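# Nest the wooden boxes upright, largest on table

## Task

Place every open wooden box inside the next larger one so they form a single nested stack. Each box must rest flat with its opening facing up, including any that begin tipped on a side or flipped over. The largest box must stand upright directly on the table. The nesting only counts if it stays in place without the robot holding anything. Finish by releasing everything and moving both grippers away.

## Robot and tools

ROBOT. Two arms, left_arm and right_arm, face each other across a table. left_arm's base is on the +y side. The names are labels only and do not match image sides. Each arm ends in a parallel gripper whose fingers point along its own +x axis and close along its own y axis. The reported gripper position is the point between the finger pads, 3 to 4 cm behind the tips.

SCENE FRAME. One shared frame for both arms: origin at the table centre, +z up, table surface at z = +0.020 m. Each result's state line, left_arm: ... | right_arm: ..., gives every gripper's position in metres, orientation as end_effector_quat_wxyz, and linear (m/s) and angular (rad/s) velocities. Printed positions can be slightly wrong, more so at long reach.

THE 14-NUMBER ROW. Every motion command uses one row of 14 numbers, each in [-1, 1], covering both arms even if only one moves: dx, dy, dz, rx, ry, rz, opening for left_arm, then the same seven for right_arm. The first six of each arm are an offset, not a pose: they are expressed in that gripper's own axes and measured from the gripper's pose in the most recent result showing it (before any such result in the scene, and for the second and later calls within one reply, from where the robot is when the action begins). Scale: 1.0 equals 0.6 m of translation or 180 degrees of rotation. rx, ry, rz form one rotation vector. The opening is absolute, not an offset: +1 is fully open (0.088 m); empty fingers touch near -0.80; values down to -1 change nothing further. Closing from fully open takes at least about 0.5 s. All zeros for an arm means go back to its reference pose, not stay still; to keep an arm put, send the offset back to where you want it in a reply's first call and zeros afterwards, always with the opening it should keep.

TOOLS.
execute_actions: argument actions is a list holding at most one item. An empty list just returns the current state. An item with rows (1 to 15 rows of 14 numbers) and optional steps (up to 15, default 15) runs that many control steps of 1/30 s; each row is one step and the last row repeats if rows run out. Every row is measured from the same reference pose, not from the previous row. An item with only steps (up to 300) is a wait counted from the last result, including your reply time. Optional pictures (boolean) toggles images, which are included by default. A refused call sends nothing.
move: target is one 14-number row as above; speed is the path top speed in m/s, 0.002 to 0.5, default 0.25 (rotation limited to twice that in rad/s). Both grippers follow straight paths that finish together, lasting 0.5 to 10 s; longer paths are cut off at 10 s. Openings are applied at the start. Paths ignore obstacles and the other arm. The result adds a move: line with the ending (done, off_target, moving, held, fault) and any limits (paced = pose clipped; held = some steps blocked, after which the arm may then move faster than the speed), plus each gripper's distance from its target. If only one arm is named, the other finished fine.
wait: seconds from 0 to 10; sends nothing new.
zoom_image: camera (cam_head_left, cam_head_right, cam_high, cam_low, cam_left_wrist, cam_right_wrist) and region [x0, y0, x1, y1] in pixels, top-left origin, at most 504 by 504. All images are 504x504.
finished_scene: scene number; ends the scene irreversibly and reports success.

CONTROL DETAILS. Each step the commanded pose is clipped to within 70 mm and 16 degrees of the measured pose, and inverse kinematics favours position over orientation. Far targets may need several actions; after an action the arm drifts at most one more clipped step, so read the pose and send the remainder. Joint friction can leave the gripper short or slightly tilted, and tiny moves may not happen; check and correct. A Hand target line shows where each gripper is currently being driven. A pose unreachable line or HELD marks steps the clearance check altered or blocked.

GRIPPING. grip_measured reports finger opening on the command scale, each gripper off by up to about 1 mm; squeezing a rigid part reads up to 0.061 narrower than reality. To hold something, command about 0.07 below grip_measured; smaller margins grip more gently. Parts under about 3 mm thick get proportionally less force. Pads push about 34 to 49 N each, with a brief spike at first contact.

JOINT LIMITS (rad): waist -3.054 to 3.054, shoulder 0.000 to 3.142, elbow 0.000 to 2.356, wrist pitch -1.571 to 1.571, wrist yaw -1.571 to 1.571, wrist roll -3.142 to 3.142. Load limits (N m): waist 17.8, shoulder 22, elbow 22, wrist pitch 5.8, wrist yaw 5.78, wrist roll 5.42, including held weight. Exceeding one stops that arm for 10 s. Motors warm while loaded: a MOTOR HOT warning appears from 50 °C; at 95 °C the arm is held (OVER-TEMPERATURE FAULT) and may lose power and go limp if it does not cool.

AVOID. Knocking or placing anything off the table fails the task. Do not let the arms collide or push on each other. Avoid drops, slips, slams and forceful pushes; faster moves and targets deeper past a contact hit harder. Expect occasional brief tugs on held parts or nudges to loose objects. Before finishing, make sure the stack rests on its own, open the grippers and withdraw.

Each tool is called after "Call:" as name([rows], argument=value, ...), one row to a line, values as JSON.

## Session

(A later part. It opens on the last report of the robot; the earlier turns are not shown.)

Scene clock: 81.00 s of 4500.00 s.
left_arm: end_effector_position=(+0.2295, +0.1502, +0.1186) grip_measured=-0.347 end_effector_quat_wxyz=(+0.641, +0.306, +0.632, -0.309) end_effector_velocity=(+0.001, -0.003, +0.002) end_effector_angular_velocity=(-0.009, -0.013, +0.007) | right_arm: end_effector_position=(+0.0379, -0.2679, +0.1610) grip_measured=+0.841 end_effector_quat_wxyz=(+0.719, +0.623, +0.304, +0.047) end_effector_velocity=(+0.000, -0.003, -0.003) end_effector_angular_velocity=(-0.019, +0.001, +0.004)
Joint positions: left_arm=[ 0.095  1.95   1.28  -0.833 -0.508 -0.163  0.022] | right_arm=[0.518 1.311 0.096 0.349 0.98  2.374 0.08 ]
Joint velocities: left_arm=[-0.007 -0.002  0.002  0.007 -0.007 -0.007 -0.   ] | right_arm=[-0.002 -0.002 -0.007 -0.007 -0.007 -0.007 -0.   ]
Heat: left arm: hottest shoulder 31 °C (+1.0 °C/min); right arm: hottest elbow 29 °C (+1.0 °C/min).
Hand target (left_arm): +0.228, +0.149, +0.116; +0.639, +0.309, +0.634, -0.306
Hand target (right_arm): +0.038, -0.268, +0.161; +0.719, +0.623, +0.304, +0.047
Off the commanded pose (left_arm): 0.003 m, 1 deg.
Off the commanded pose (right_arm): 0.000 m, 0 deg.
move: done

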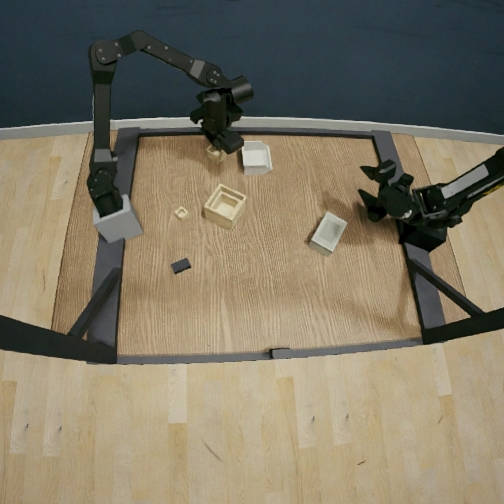

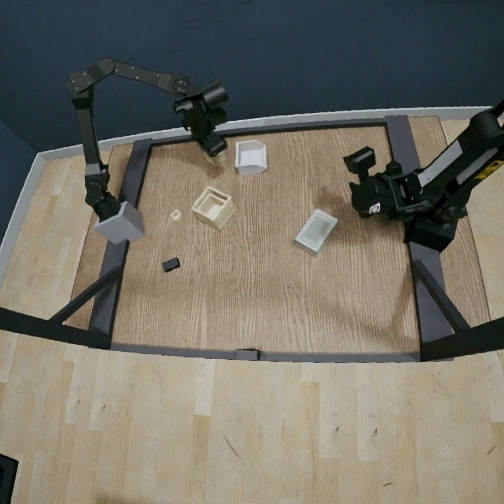

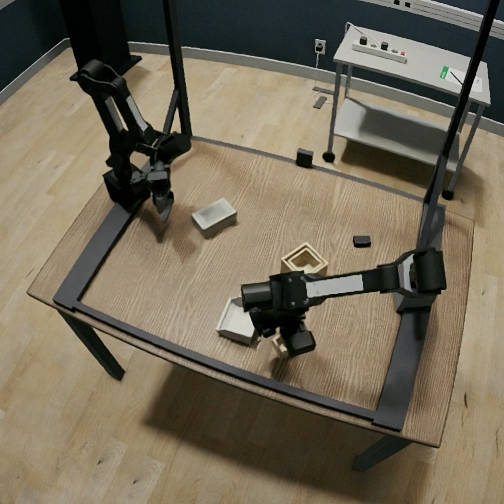

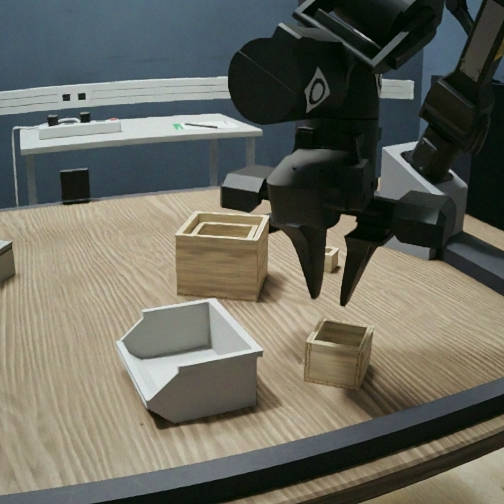

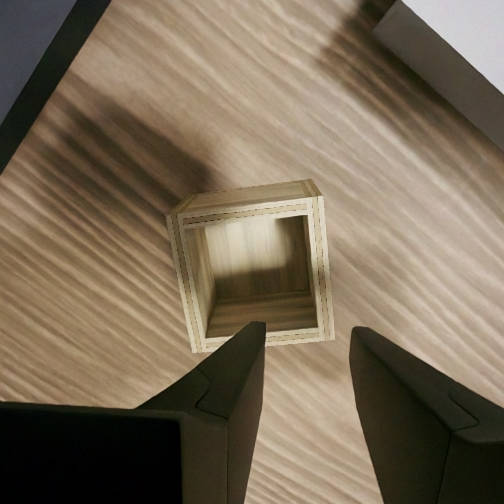

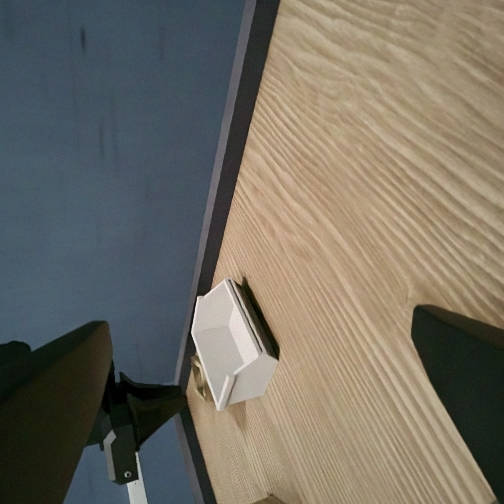

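Call:
execute_actions(actions=[])

Scene clock: 88.90 s of 4500.00 s.
left_arm: end_effector_position=(+0.2295, +0.1502, +0.1186) grip_measured=-0.347 end_effector_quat_wxyz=(+0.641, +0.306, +0.632, -0.309) end_effector_velocity=(-0.004, +0.003, +0.001) end_effector_angular_velocity=(+0.012, +0.015, -0.006) | right_arm: end_effector_position=(+0.0379, -0.2679, +0.1610) grip_measured=+0.841 end_effector_quat_wxyz=(+0.719, +0.623, +0.304, +0.047) end_effector_velocity=(+0.000, -0.001, -0.001) end_effector_angular_velocity=(+0.003, +0.009, -0.001)
Joint positions: left_arm=[ 0.095  1.95   1.28  -0.833 -0.508 -0.163  0.022] | right_arm=[0.518 1.311 0.096 0.349 0.98  2.374 0.08 ]
Joint velocities: left_arm=[-0.002 -0.002 -0.002 -0.022  0.007 -0.007  0.   ] | right_arm=[-0.002 -0.007 -0.002 -0.007 -0.007  0.007 -0.   ]
Heat: left arm: hottest shoulder 31 °C (+1.0 °C/min); right arm: hottest elbow 29 °C (+1.0 °C/min).
Hand target (left_arm): +0.228, +0.149, +0.116; +0.639, +0.309, +0.634, -0.306
Hand target (right_arm): +0.038, -0.268, +0.161; +0.719, +0.623, +0.304, +0.047
Off the commanded pose (left_arm): 0.003 m, 1 deg.
Off the commanded pose (right_arm): 0.000 m, 0 deg.
Steps of this call (steps 1 to 90: nothing new was sent; then 4.90 s passed at rest). Readings (end_effector_position):
1: left_arm (+0.2295, +0.1502, +0.1186) | right_arm (+0.0379, -0.2679, +0.1610)
2: left_arm (+0.2295, +0.1502, +0.1186) | right_arm (+0.0379, -0.2679, +0.1610)
4: left_arm (+0.2295, +0.1502, +0.1186) | right_arm (+0.0379, -0.2679, +0.1610)
8: left_arm (+0.2295, +0.1502, +0.1186) | right_arm (+0.0379, -0.2679, +0.1610)
90: the state above

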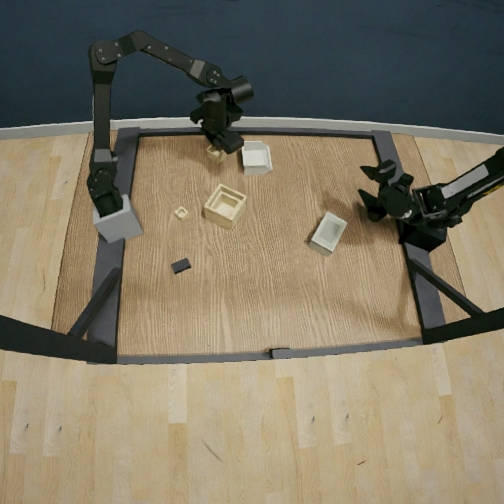

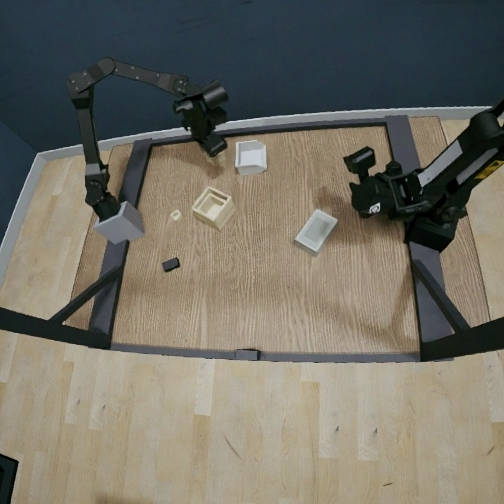

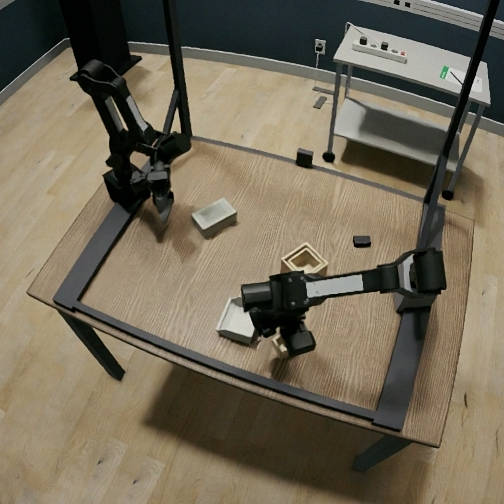

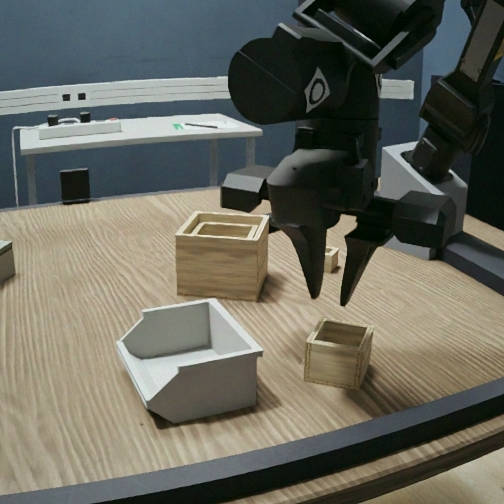

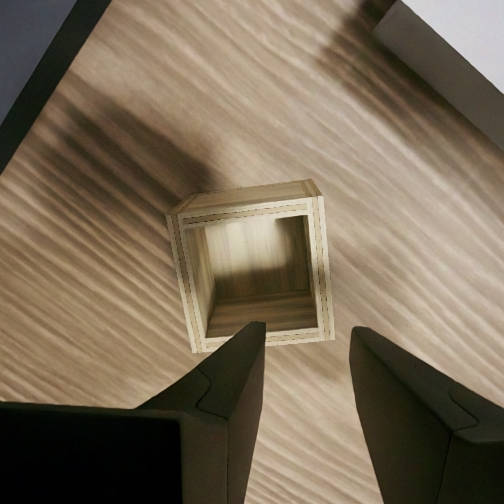

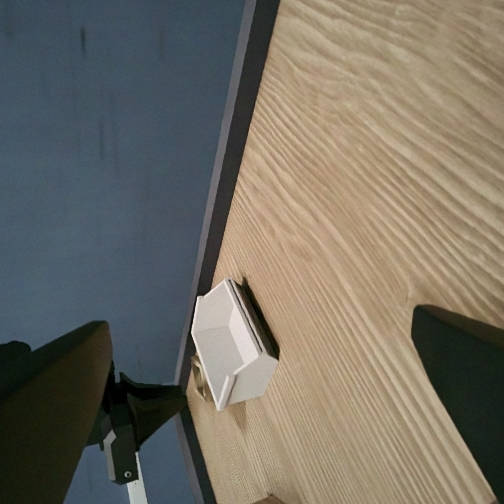

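Call:
move(target=[0.035,-0.013,-0.002,-0.04,0.006,0,-0.35,0,0,0,0,0,0,0.84], speed=0.08)

Scene clock: 91.13 s of 4500.00 s.
left_arm: end_effector_position=(+0.2273, +0.1441, +0.1045) grip_measured=-0.347 end_effector_quat_wxyz=(+0.660, +0.264, +0.650, -0.269) end_effector_velocity=(-0.003, +0.001, -0.001) end_effector_angular_velocity=(+0.005, +0.011, -0.015) | right_arm: end_effector_position=(+0.0379, -0.2679, +0.1610) grip_measured=+0.841 end_effector_quat_wxyz=(+0.719, +0.623, +0.304, +0.047) end_effector_velocity=(+0.001, -0.000, -0.001) end_effector_angular_velocity=(-0.004, +0.002, +0.000)
Joint positions: left_arm=[ 0.102  1.989  1.273 -0.781 -0.508 -0.28   0.022] | right_arm=[0.518 1.311 0.096 0.349 0.98  2.374 0.08 ]
Joint velocities: left_arm=[-0.002  0.002 -0.002 -0.007  0.007  0.007 -0.   ] | right_arm=[-0.007  0.002 -0.002  0.007 -0.007 -0.007 -0.   ]
Heat: left arm: hottest shoulder 31 °C (+1.0 °C/min); right arm: hottest elbow 29 °C (+1.0 °C/min).
Hand target (left_arm): +0.223, +0.146, +0.098; +0.653, +0.267, +0.657, -0.266
Hand target (right_arm): +0.038, -0.268, +0.161; +0.719, +0.623, +0.304, +0.047
Off the commanded pose (left_arm): 0.008 m, 1 deg.
Off the commanded pose (right_arm): 0.000 m, 0 deg.
move: done

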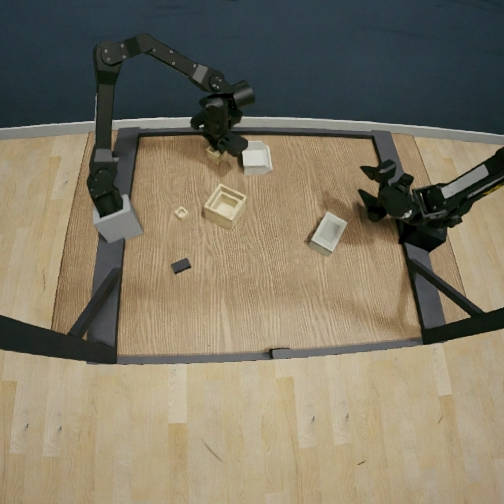

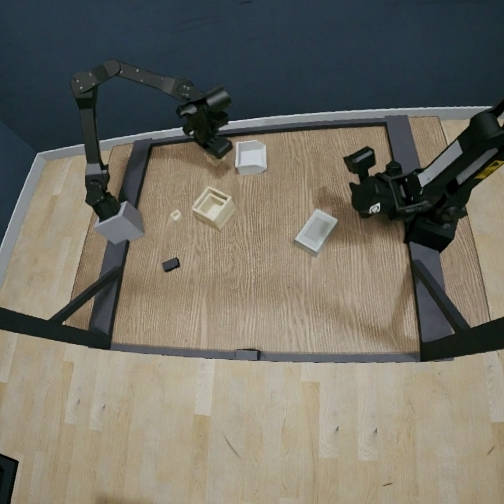

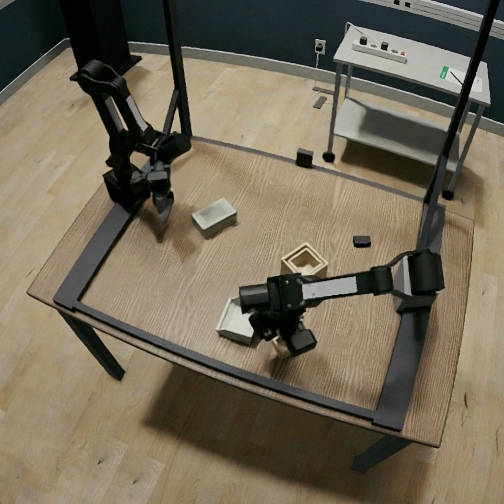

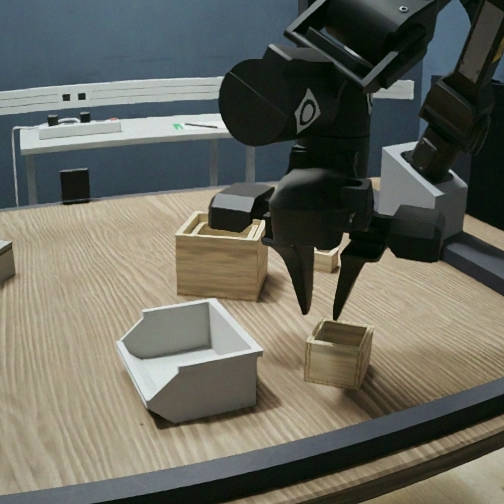

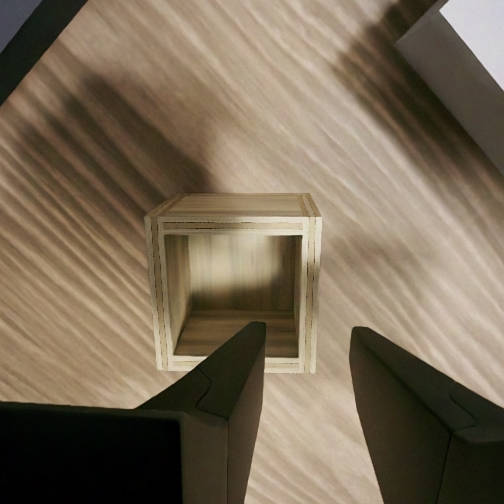

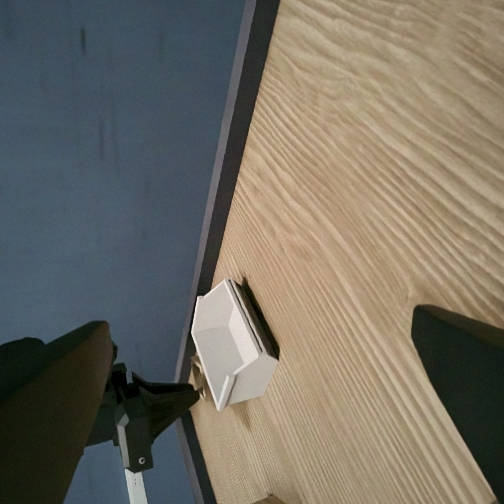

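Call:
move(target=[0.048,-0.003,0.0,0,0.006,0,-0.35,0,0,0,0,0,0,0.84], speed=0.05)

Scene clock: 93.13 s of 4500.00 s.
left_arm: end_effector_position=(+0.2306, +0.1405, +0.0825) grip_measured=-0.347 end_effector_quat_wxyz=(+0.661, +0.260, +0.652, -0.265) end_effector_velocity=(-0.000, -0.002, +0.002) end_effector_angular_velocity=(-0.005, -0.011, +0.005) | right_arm: end_effector_position=(+0.0379, -0.2679, +0.1610) grip_measured=+0.841 end_effector_quat_wxyz=(+0.719, +0.623, +0.304, +0.047) end_effector_velocity=(+0.001, -0.002, -0.001) end_effector_angular_velocity=(-0.014, +0.001, -0.001)
Joint positions: left_arm=[ 0.135  2.039  1.264 -0.705 -0.505 -0.256  0.022] | right_arm=[0.518 1.311 0.096 0.349 0.98  2.374 0.08 ]
Joint velocities: left_arm=[-0.007 -0.002 -0.002  0.007 -0.007 -0.007  0.   ] | right_arm=[-0.007 -0.002 -0.002 -0.007 -0.007 -0.007 -0.   ]
Heat: left arm: hottest shoulder 31 °C (+0.0 °C/min); right arm: hottest elbow 29 °C (+1.0 °C/min).
Hand target (left_arm): +0.226, +0.142, +0.076; +0.653, +0.267, +0.657, -0.267
Hand target (right_arm): +0.038, -0.268, +0.161; +0.719, +0.623, +0.304, +0.047
Off the commanded pose (left_arm): 0.008 m, 1 deg.
Off the commanded pose (right_arm): 0.000 m, 0 deg.
move: done

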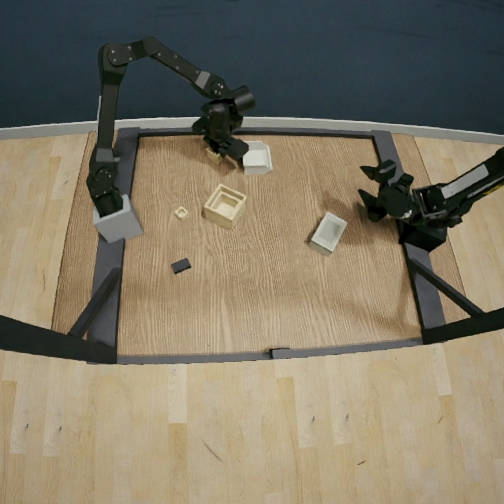

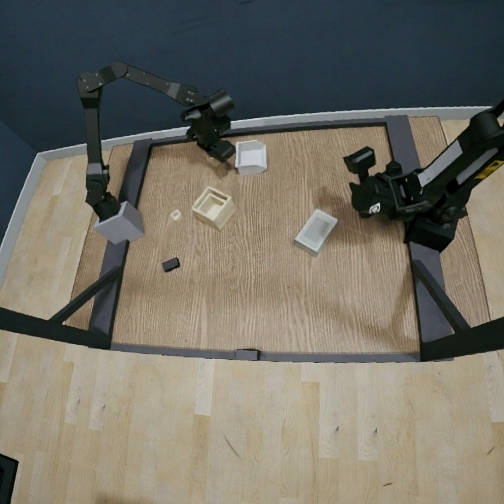

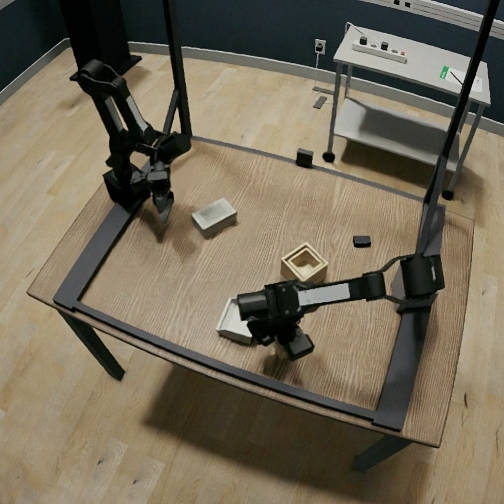

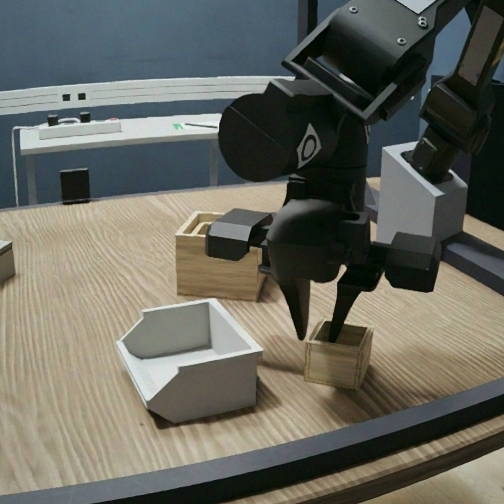

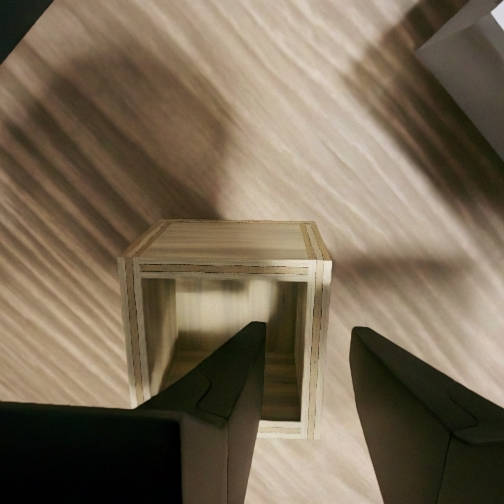

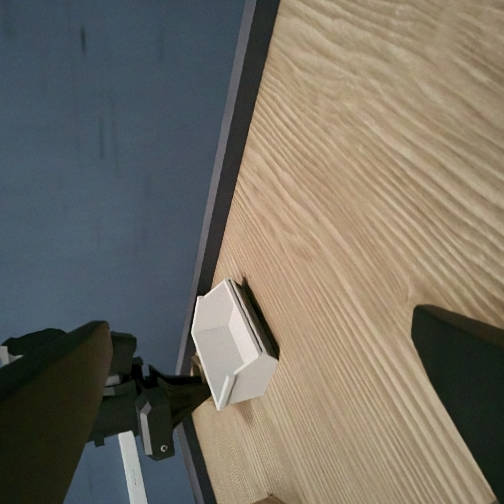

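Call:
move(target=[0,0,0,0,0,0,-1,0,0,0,0,0,0,0.84])

Call:
move(target=[-0.165,0,0,0,0,0,-1,0,0,0,0,0,0,0.84], speed=0.15)

Scene clock: 95.30 s of 4500.00 s.
left_arm: end_effector_position=(+0.2304, +0.1399, +0.0829) grip_measured=-0.745 end_effector_quat_wxyz=(+0.662, +0.260, +0.651, -0.266) end_effector_velocity=(+0.001, +0.003, +0.001) end_effector_angular_velocity=(+0.016, -0.016, +0.002) | right_arm: end_effector_position=(+0.0379, -0.2679, +0.1610) grip_measured=+0.841 end_effector_quat_wxyz=(+0.719, +0.623, +0.304, +0.047) end_effector_velocity=(-0.000, +0.001, +0.001) end_effector_angular_velocity=(+0.005, +0.004, +0.006)
Joint positions: left_arm=[ 0.133  2.039  1.264 -0.704 -0.505 -0.256  0.002] | right_arm=[0.518 1.311 0.096 0.349 0.98  2.374 0.08 ]
Joint velocities: left_arm=[-0.002 -0.002 -0.002 -0.007 -0.022 -0.007 -0.   ] | right_arm=[-0.002 -0.007 -0.002  0.007 -0.007 -0.007 -0.   ]
Heat: left arm: hottest shoulder 31 °C (+0.0 °C/min); right arm: hottest elbow 29 °C (+0.0 °C/min).
Hand target (left_arm): +0.231, +0.140, +0.083; +0.661, +0.260, +0.652, -0.265
Hand target (right_arm): +0.038, -0.268, +0.161; +0.719, +0.623, +0.304, +0.047
Off the commanded pose (left_arm): 0.001 m, 0 deg.
Off the commanded pose (right_arm): 0.000 m, 0 deg.
move: done

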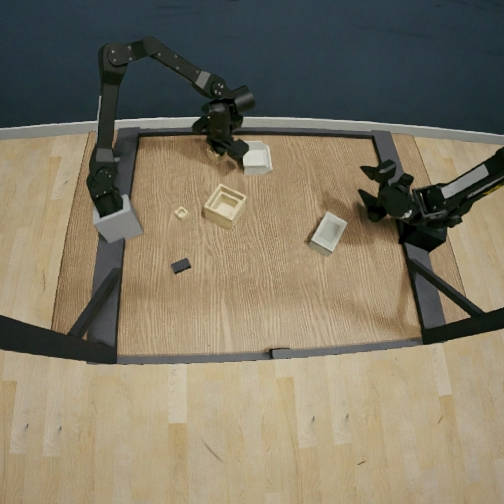

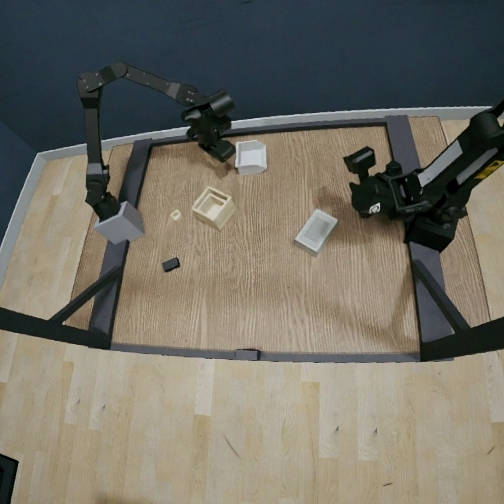

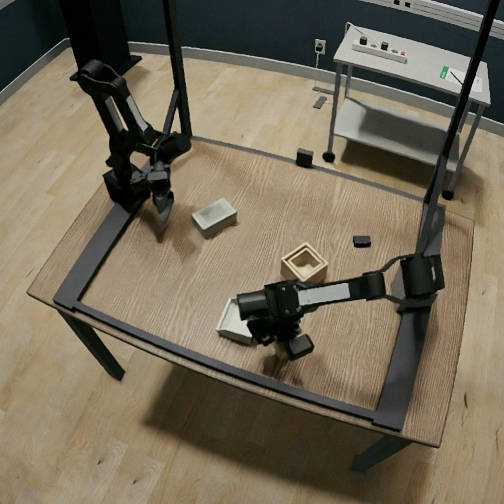

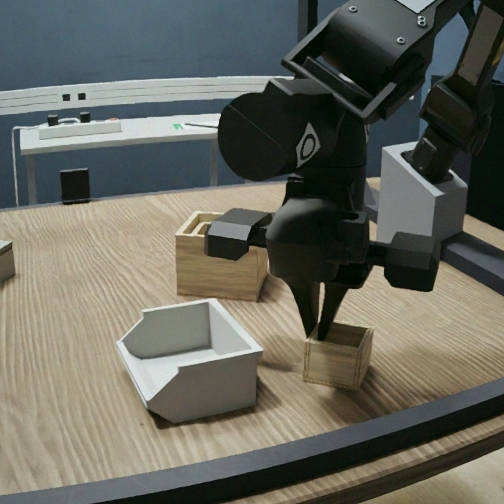

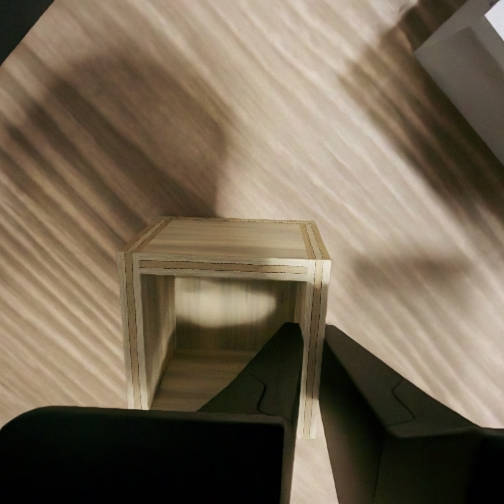

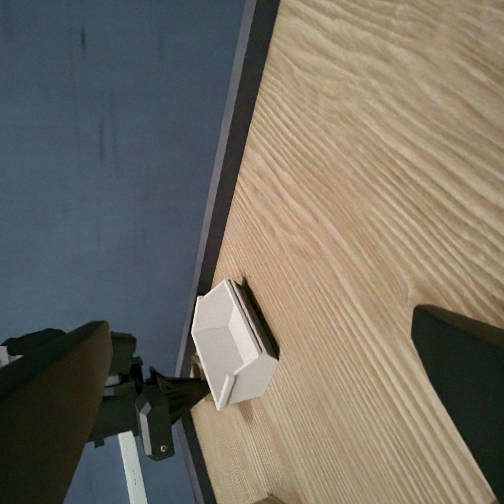

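Scene clock: 96.37 s of 4500.00 s.
left_arm: end_effector_position=(+0.2271, +0.1423, +0.1773) grip_measured=-0.745 end_effector_quat_wxyz=(+0.657, +0.266, +0.653, -0.268) end_effector_velocity=(+0.001, +0.006, +0.001) end_effector_angular_velocity=(+0.018, -0.000, +0.016) | right_arm: end_effector_position=(+0.0379, -0.2679, +0.1610) grip_measured=+0.841 end_effector_quat_wxyz=(+0.719, +0.623, +0.304, +0.047) end_effector_velocity=(-0.000, +0.001, -0.002) end_effector_angular_velocity=(+0.011, +0.021, +0.004)
Joint positions: left_arm=[ 0.001  1.925  1.451 -1.089 -0.51  -0.4    0.002] | right_arm=[0.518 1.311 0.096 0.349 0.98  2.374 0.08 ]
Joint velocities: left_arm=[ 0.002 -0.007 -0.002 -0.022 -0.007 -0.022 -0.   ] | right_arm=[-0.007 -0.002 -0.002  0.007 -0.022  0.007 -0.   ]
Heat: left arm: hottest shoulder 31 °C (+0.0 °C/min); right arm: hottest elbow 29 °C (+0.0 °C/min).
Hand target (left_arm): +0.230, +0.142, +0.182; +0.662, +0.260, +0.650, -0.266
Hand target (right_arm): +0.038, -0.268, +0.161; +0.719, +0.623, +0.304, +0.047
Off the commanded pose (left_arm): 0.005 m, 1 deg.
Off the commanded pose (right_arm): 0.000 m, 0 deg.
move: done

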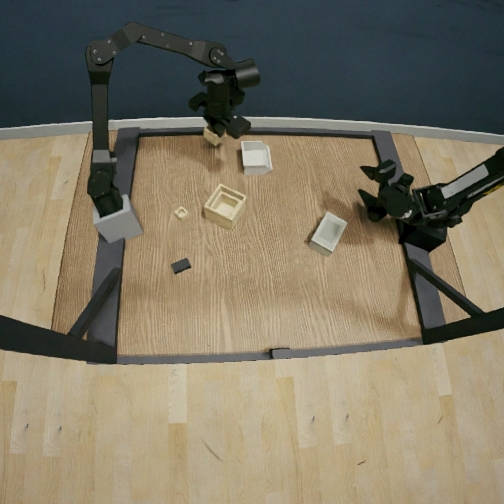

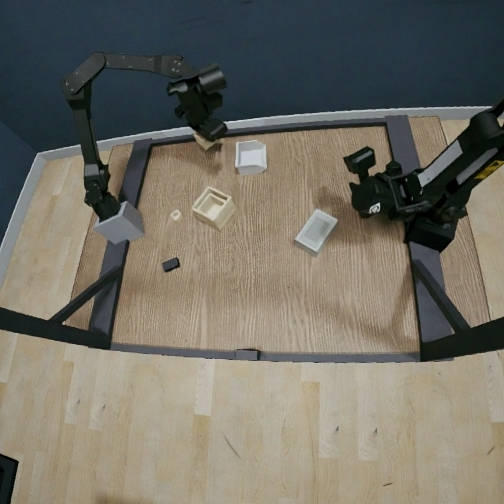

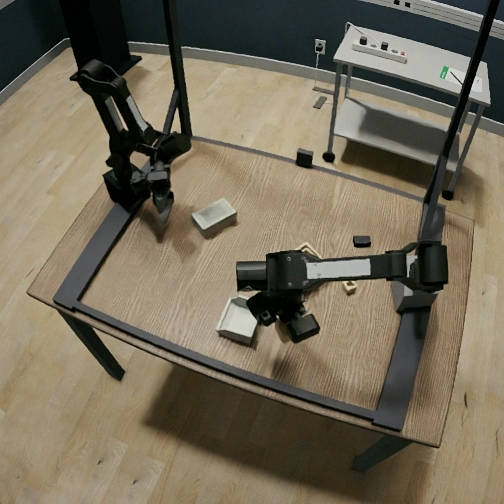

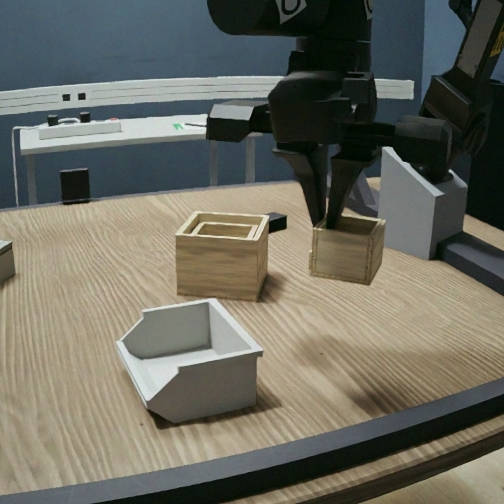

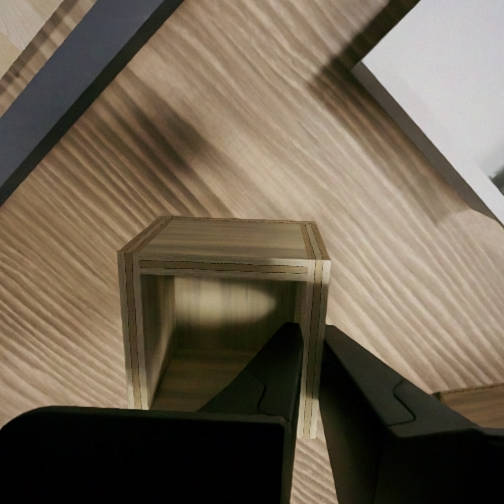

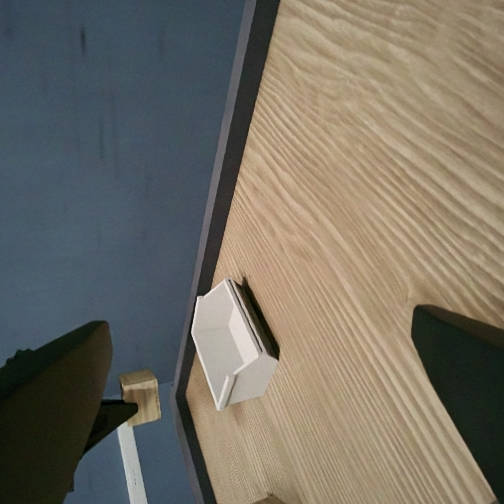

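Call:
move(target=[0,-0.29,-0.209,-0.08,0,0,-1,0,0,0,0,0,0,0.84], speed=0.2)

Scene clock: 99.30 s of 4500.00 s.
left_arm: end_effector_position=(+0.0200, +0.1039, +0.1803) grip_measured=-0.745 end_effector_quat_wxyz=(+0.690, +0.179, +0.676, -0.187) end_effector_velocity=(+0.001, +0.005, -0.001) end_effector_angular_velocity=(+0.021, -0.012, -0.006) | right_arm: end_effector_position=(+0.0379, -0.2679, +0.1610) grip_measured=+0.841 end_effector_quat_wxyz=(+0.719, +0.623, +0.304, +0.047) end_effector_velocity=(-0.001, -0.002, -0.005) end_effector_angular_velocity=(-0.035, +0.010, +0.012)
Joint positions: left_arm=[-0.529  2.144  1.35  -1.034 -0.453 -1.238  0.002] | right_arm=[0.518 1.311 0.096 0.349 0.98  2.374 0.08 ]
Joint velocities: left_arm=[-0.002  0.002 -0.002 -0.022 -0.007 -0.007 -0.001] | right_arm=[-0.002  0.002 -0.002 -0.022 -0.022 -0.007 -0.   ]
Heat: left arm: hottest shoulder 31 °C (+0.0 °C/min); right arm: hottest elbow 29 °C (+0.0 °C/min).
Hand target (left_arm): +0.018, +0.103, +0.178; +0.689, +0.181, +0.678, -0.184
Hand target (right_arm): +0.038, -0.268, +0.161; +0.719, +0.623, +0.304, +0.047
Off the commanded pose (left_arm): 0.006 m, 1 deg.
Off the commanded pose (right_arm): 0.000 m, 0 deg.
move: done

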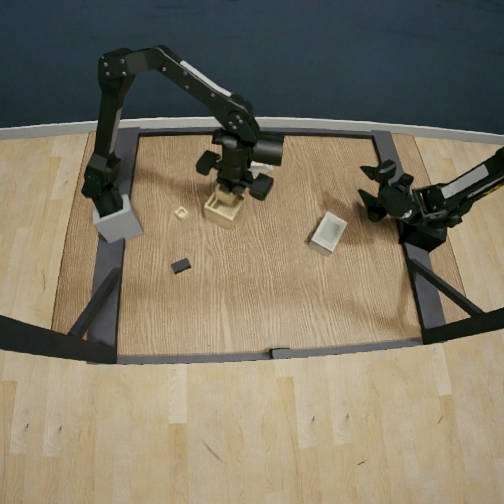

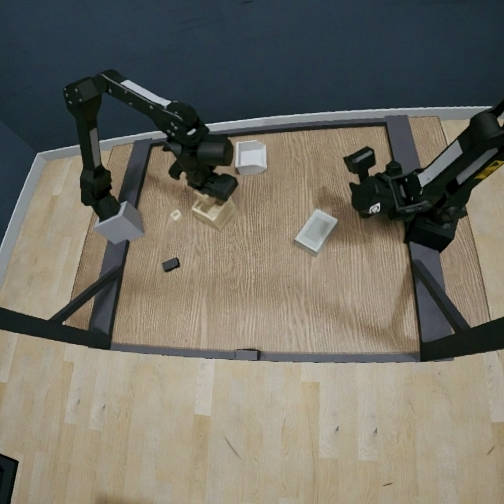

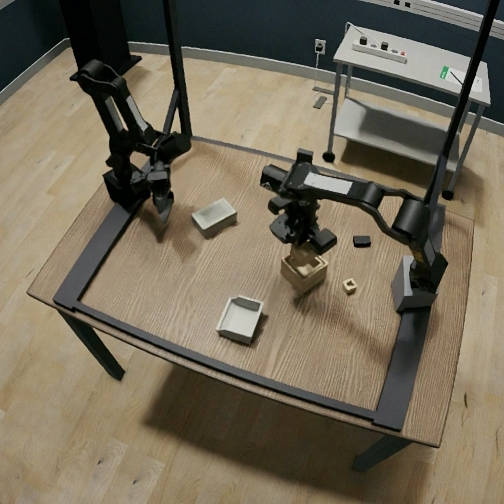

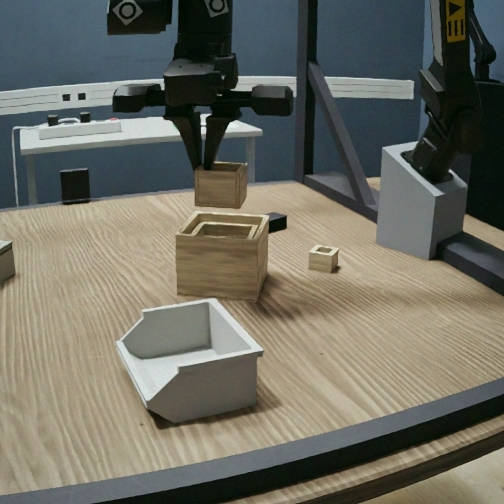

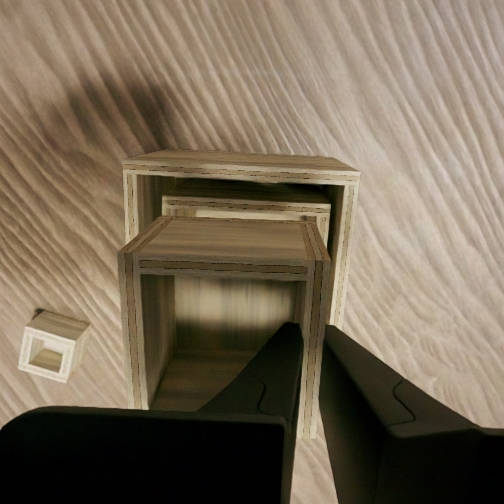

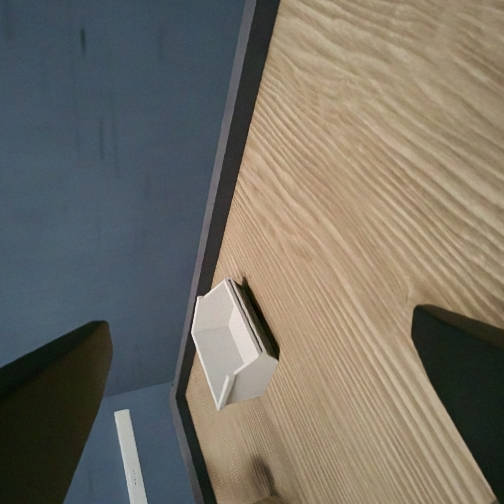

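Call:
move(target=[0.048,0.002,-0.02,0.01,0.008,0.004,-1,0,0,0,0,0,0,0.84], speed=0.08)

Scene clock: 102.17 s of 4500.00 s.
left_arm: end_effector_position=(+0.0123, +0.1074, +0.1575) grip_measured=-0.745 end_effector_quat_wxyz=(+0.683, +0.186, +0.679, -0.194) end_effector_velocity=(+0.001, +0.003, +0.001) end_effector_angular_velocity=(+0.004, -0.009, -0.012) | right_arm: end_effector_position=(+0.0379, -0.2679, +0.1610) grip_measured=+0.841 end_effector_quat_wxyz=(+0.719, +0.623, +0.304, +0.047) end_effector_velocity=(+0.001, -0.003, -0.003) end_effector_angular_velocity=(-0.028, -0.001, -0.002)
Joint positions: left_arm=[-0.517  2.166  1.282 -0.942 -0.442 -1.206  0.002] | right_arm=[0.518 1.311 0.096 0.349 0.98  2.374 0.08 ]
Joint velocities: left_arm=[-0.002 -0.007 -0.007 -0.007 -0.007  0.007 -0.   ] | right_arm=[-0.007 -0.002 -0.002 -0.022 -0.007 -0.007 -0.   ]
Heat: left arm: hottest shoulder 31 °C (+0.0 °C/min); right arm: hottest elbow 29 °C (+0.0 °C/min).
Hand target (left_arm): +0.010, +0.110, +0.152; +0.680, +0.196, +0.680, -0.192
Hand target (right_arm): +0.038, -0.268, +0.161; +0.719, +0.623, +0.304, +0.047
Off the commanded pose (left_arm): 0.007 m, 1 deg.
Off the commanded pose (right_arm): 0.000 m, 0 deg.
move: done

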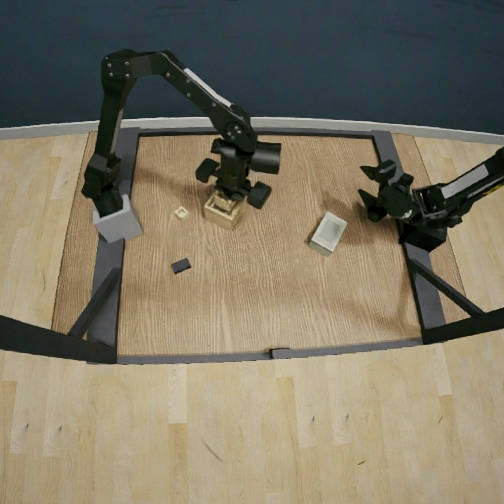

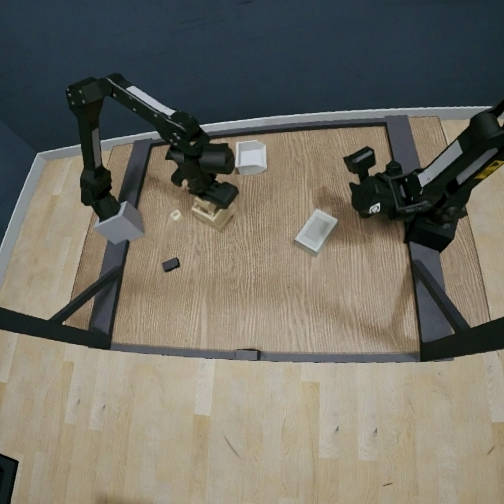

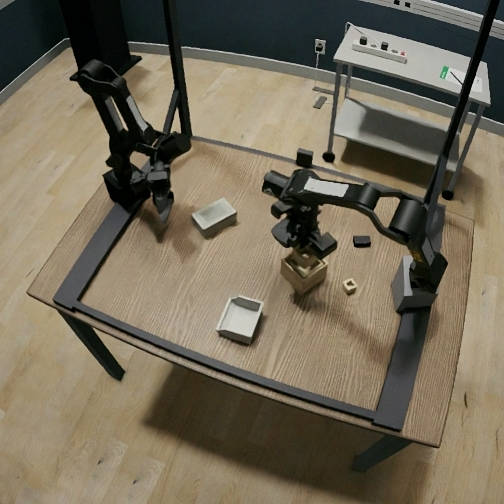

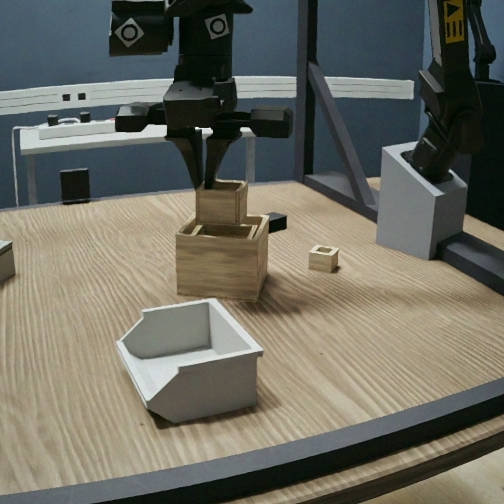

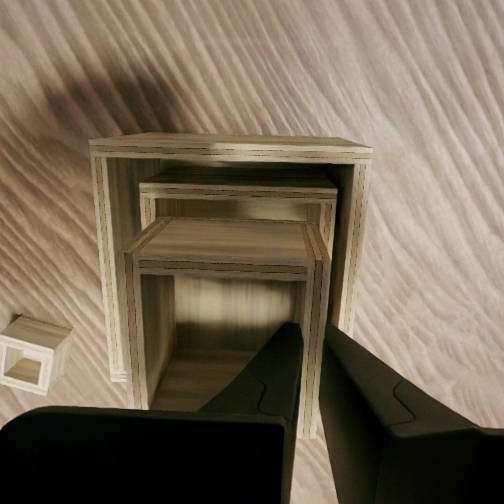

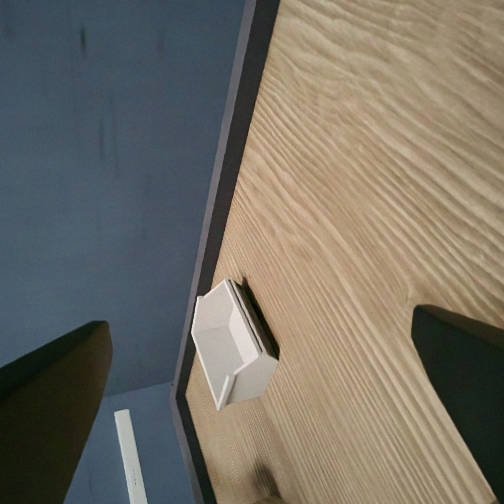

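Call:
move(target=[0.05,0.006,-0.008,0.003,0.004,0.006,-1,0,0,0,0,0,0,0.84], speed=0.04)

Scene clock: 104.70 s of 4500.00 s.
left_arm: end_effector_position=(+0.0107, +0.1091, +0.1337) grip_measured=-0.745 end_effector_quat_wxyz=(+0.681, +0.186, +0.681, -0.192) end_effector_velocity=(+0.003, +0.004, +0.001) end_effector_angular_velocity=(+0.015, -0.025, -0.019) | right_arm: end_effector_position=(+0.0379, -0.2679, +0.1610) grip_measured=+0.841 end_effector_quat_wxyz=(+0.719, +0.623, +0.304, +0.047) end_effector_velocity=(-0.001, -0.002, -0.003) end_effector_angular_velocity=(-0.019, +0.001, +0.009)
Joint positions: left_arm=[-0.491  2.195  1.227 -0.849 -0.442 -1.181  0.002] | right_arm=[0.518 1.311 0.096 0.349 0.98  2.374 0.08 ]
Joint velocities: left_arm=[-0.002 -0.002 -0.002 -0.022 -0.022  0.007 -0.   ] | right_arm=[ 0.002 -0.002 -0.007 -0.007 -0.007 -0.007  0.   ]
Heat: left arm: hottest shoulder 31 °C (+0.0 °C/min); right arm: hottest elbow 29 °C (+0.0 °C/min).
Hand target (left_arm): +0.010, +0.112, +0.128; +0.680, +0.197, +0.680, -0.190
Hand target (right_arm): +0.038, -0.268, +0.161; +0.719, +0.623, +0.304, +0.047
Off the commanded pose (left_arm): 0.007 m, 1 deg.
Off the commanded pose (right_arm): 0.000 m, 0 deg.
move: done

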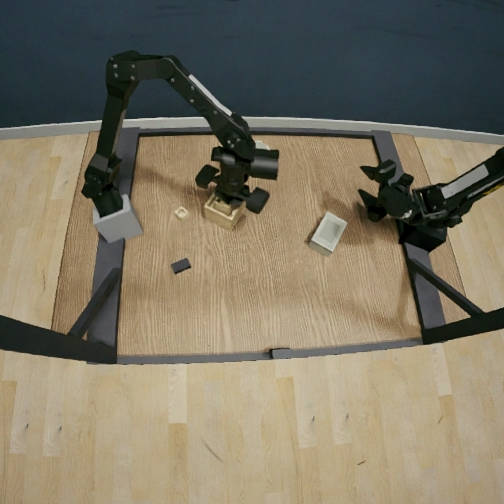

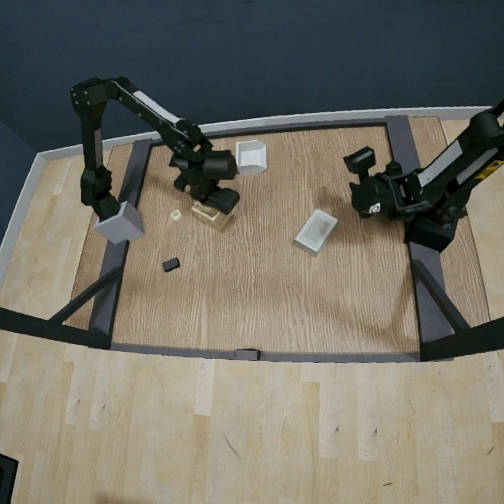

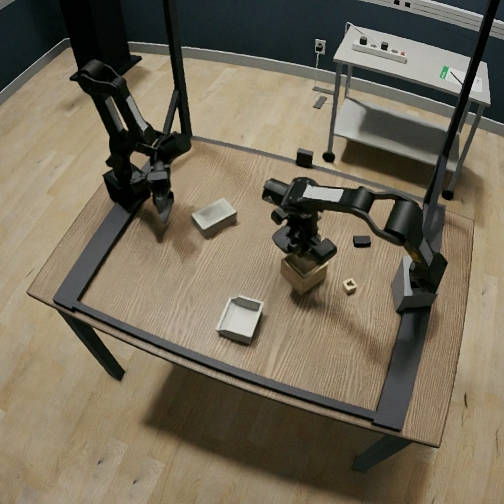

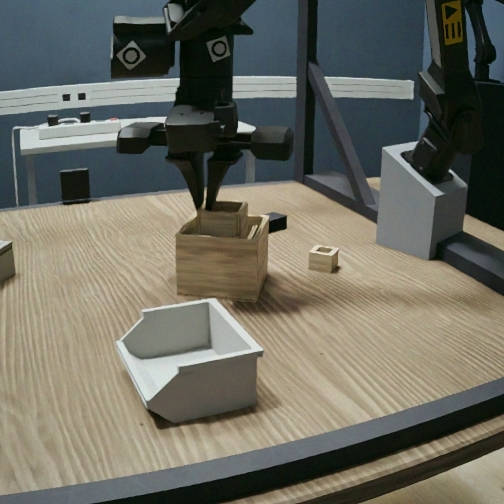

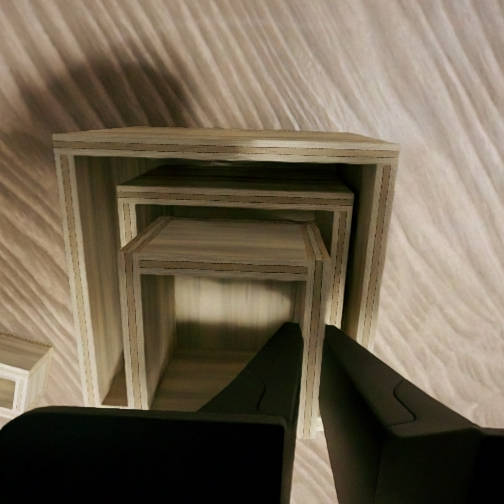

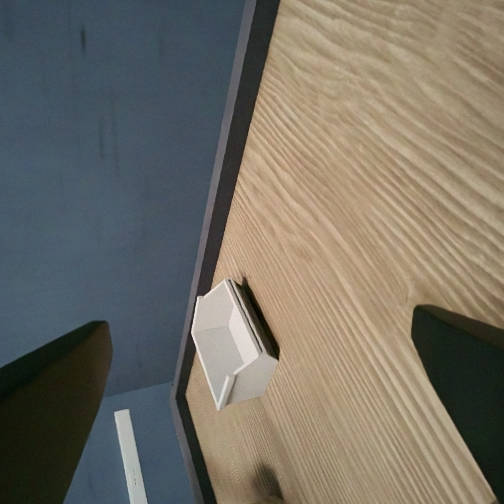

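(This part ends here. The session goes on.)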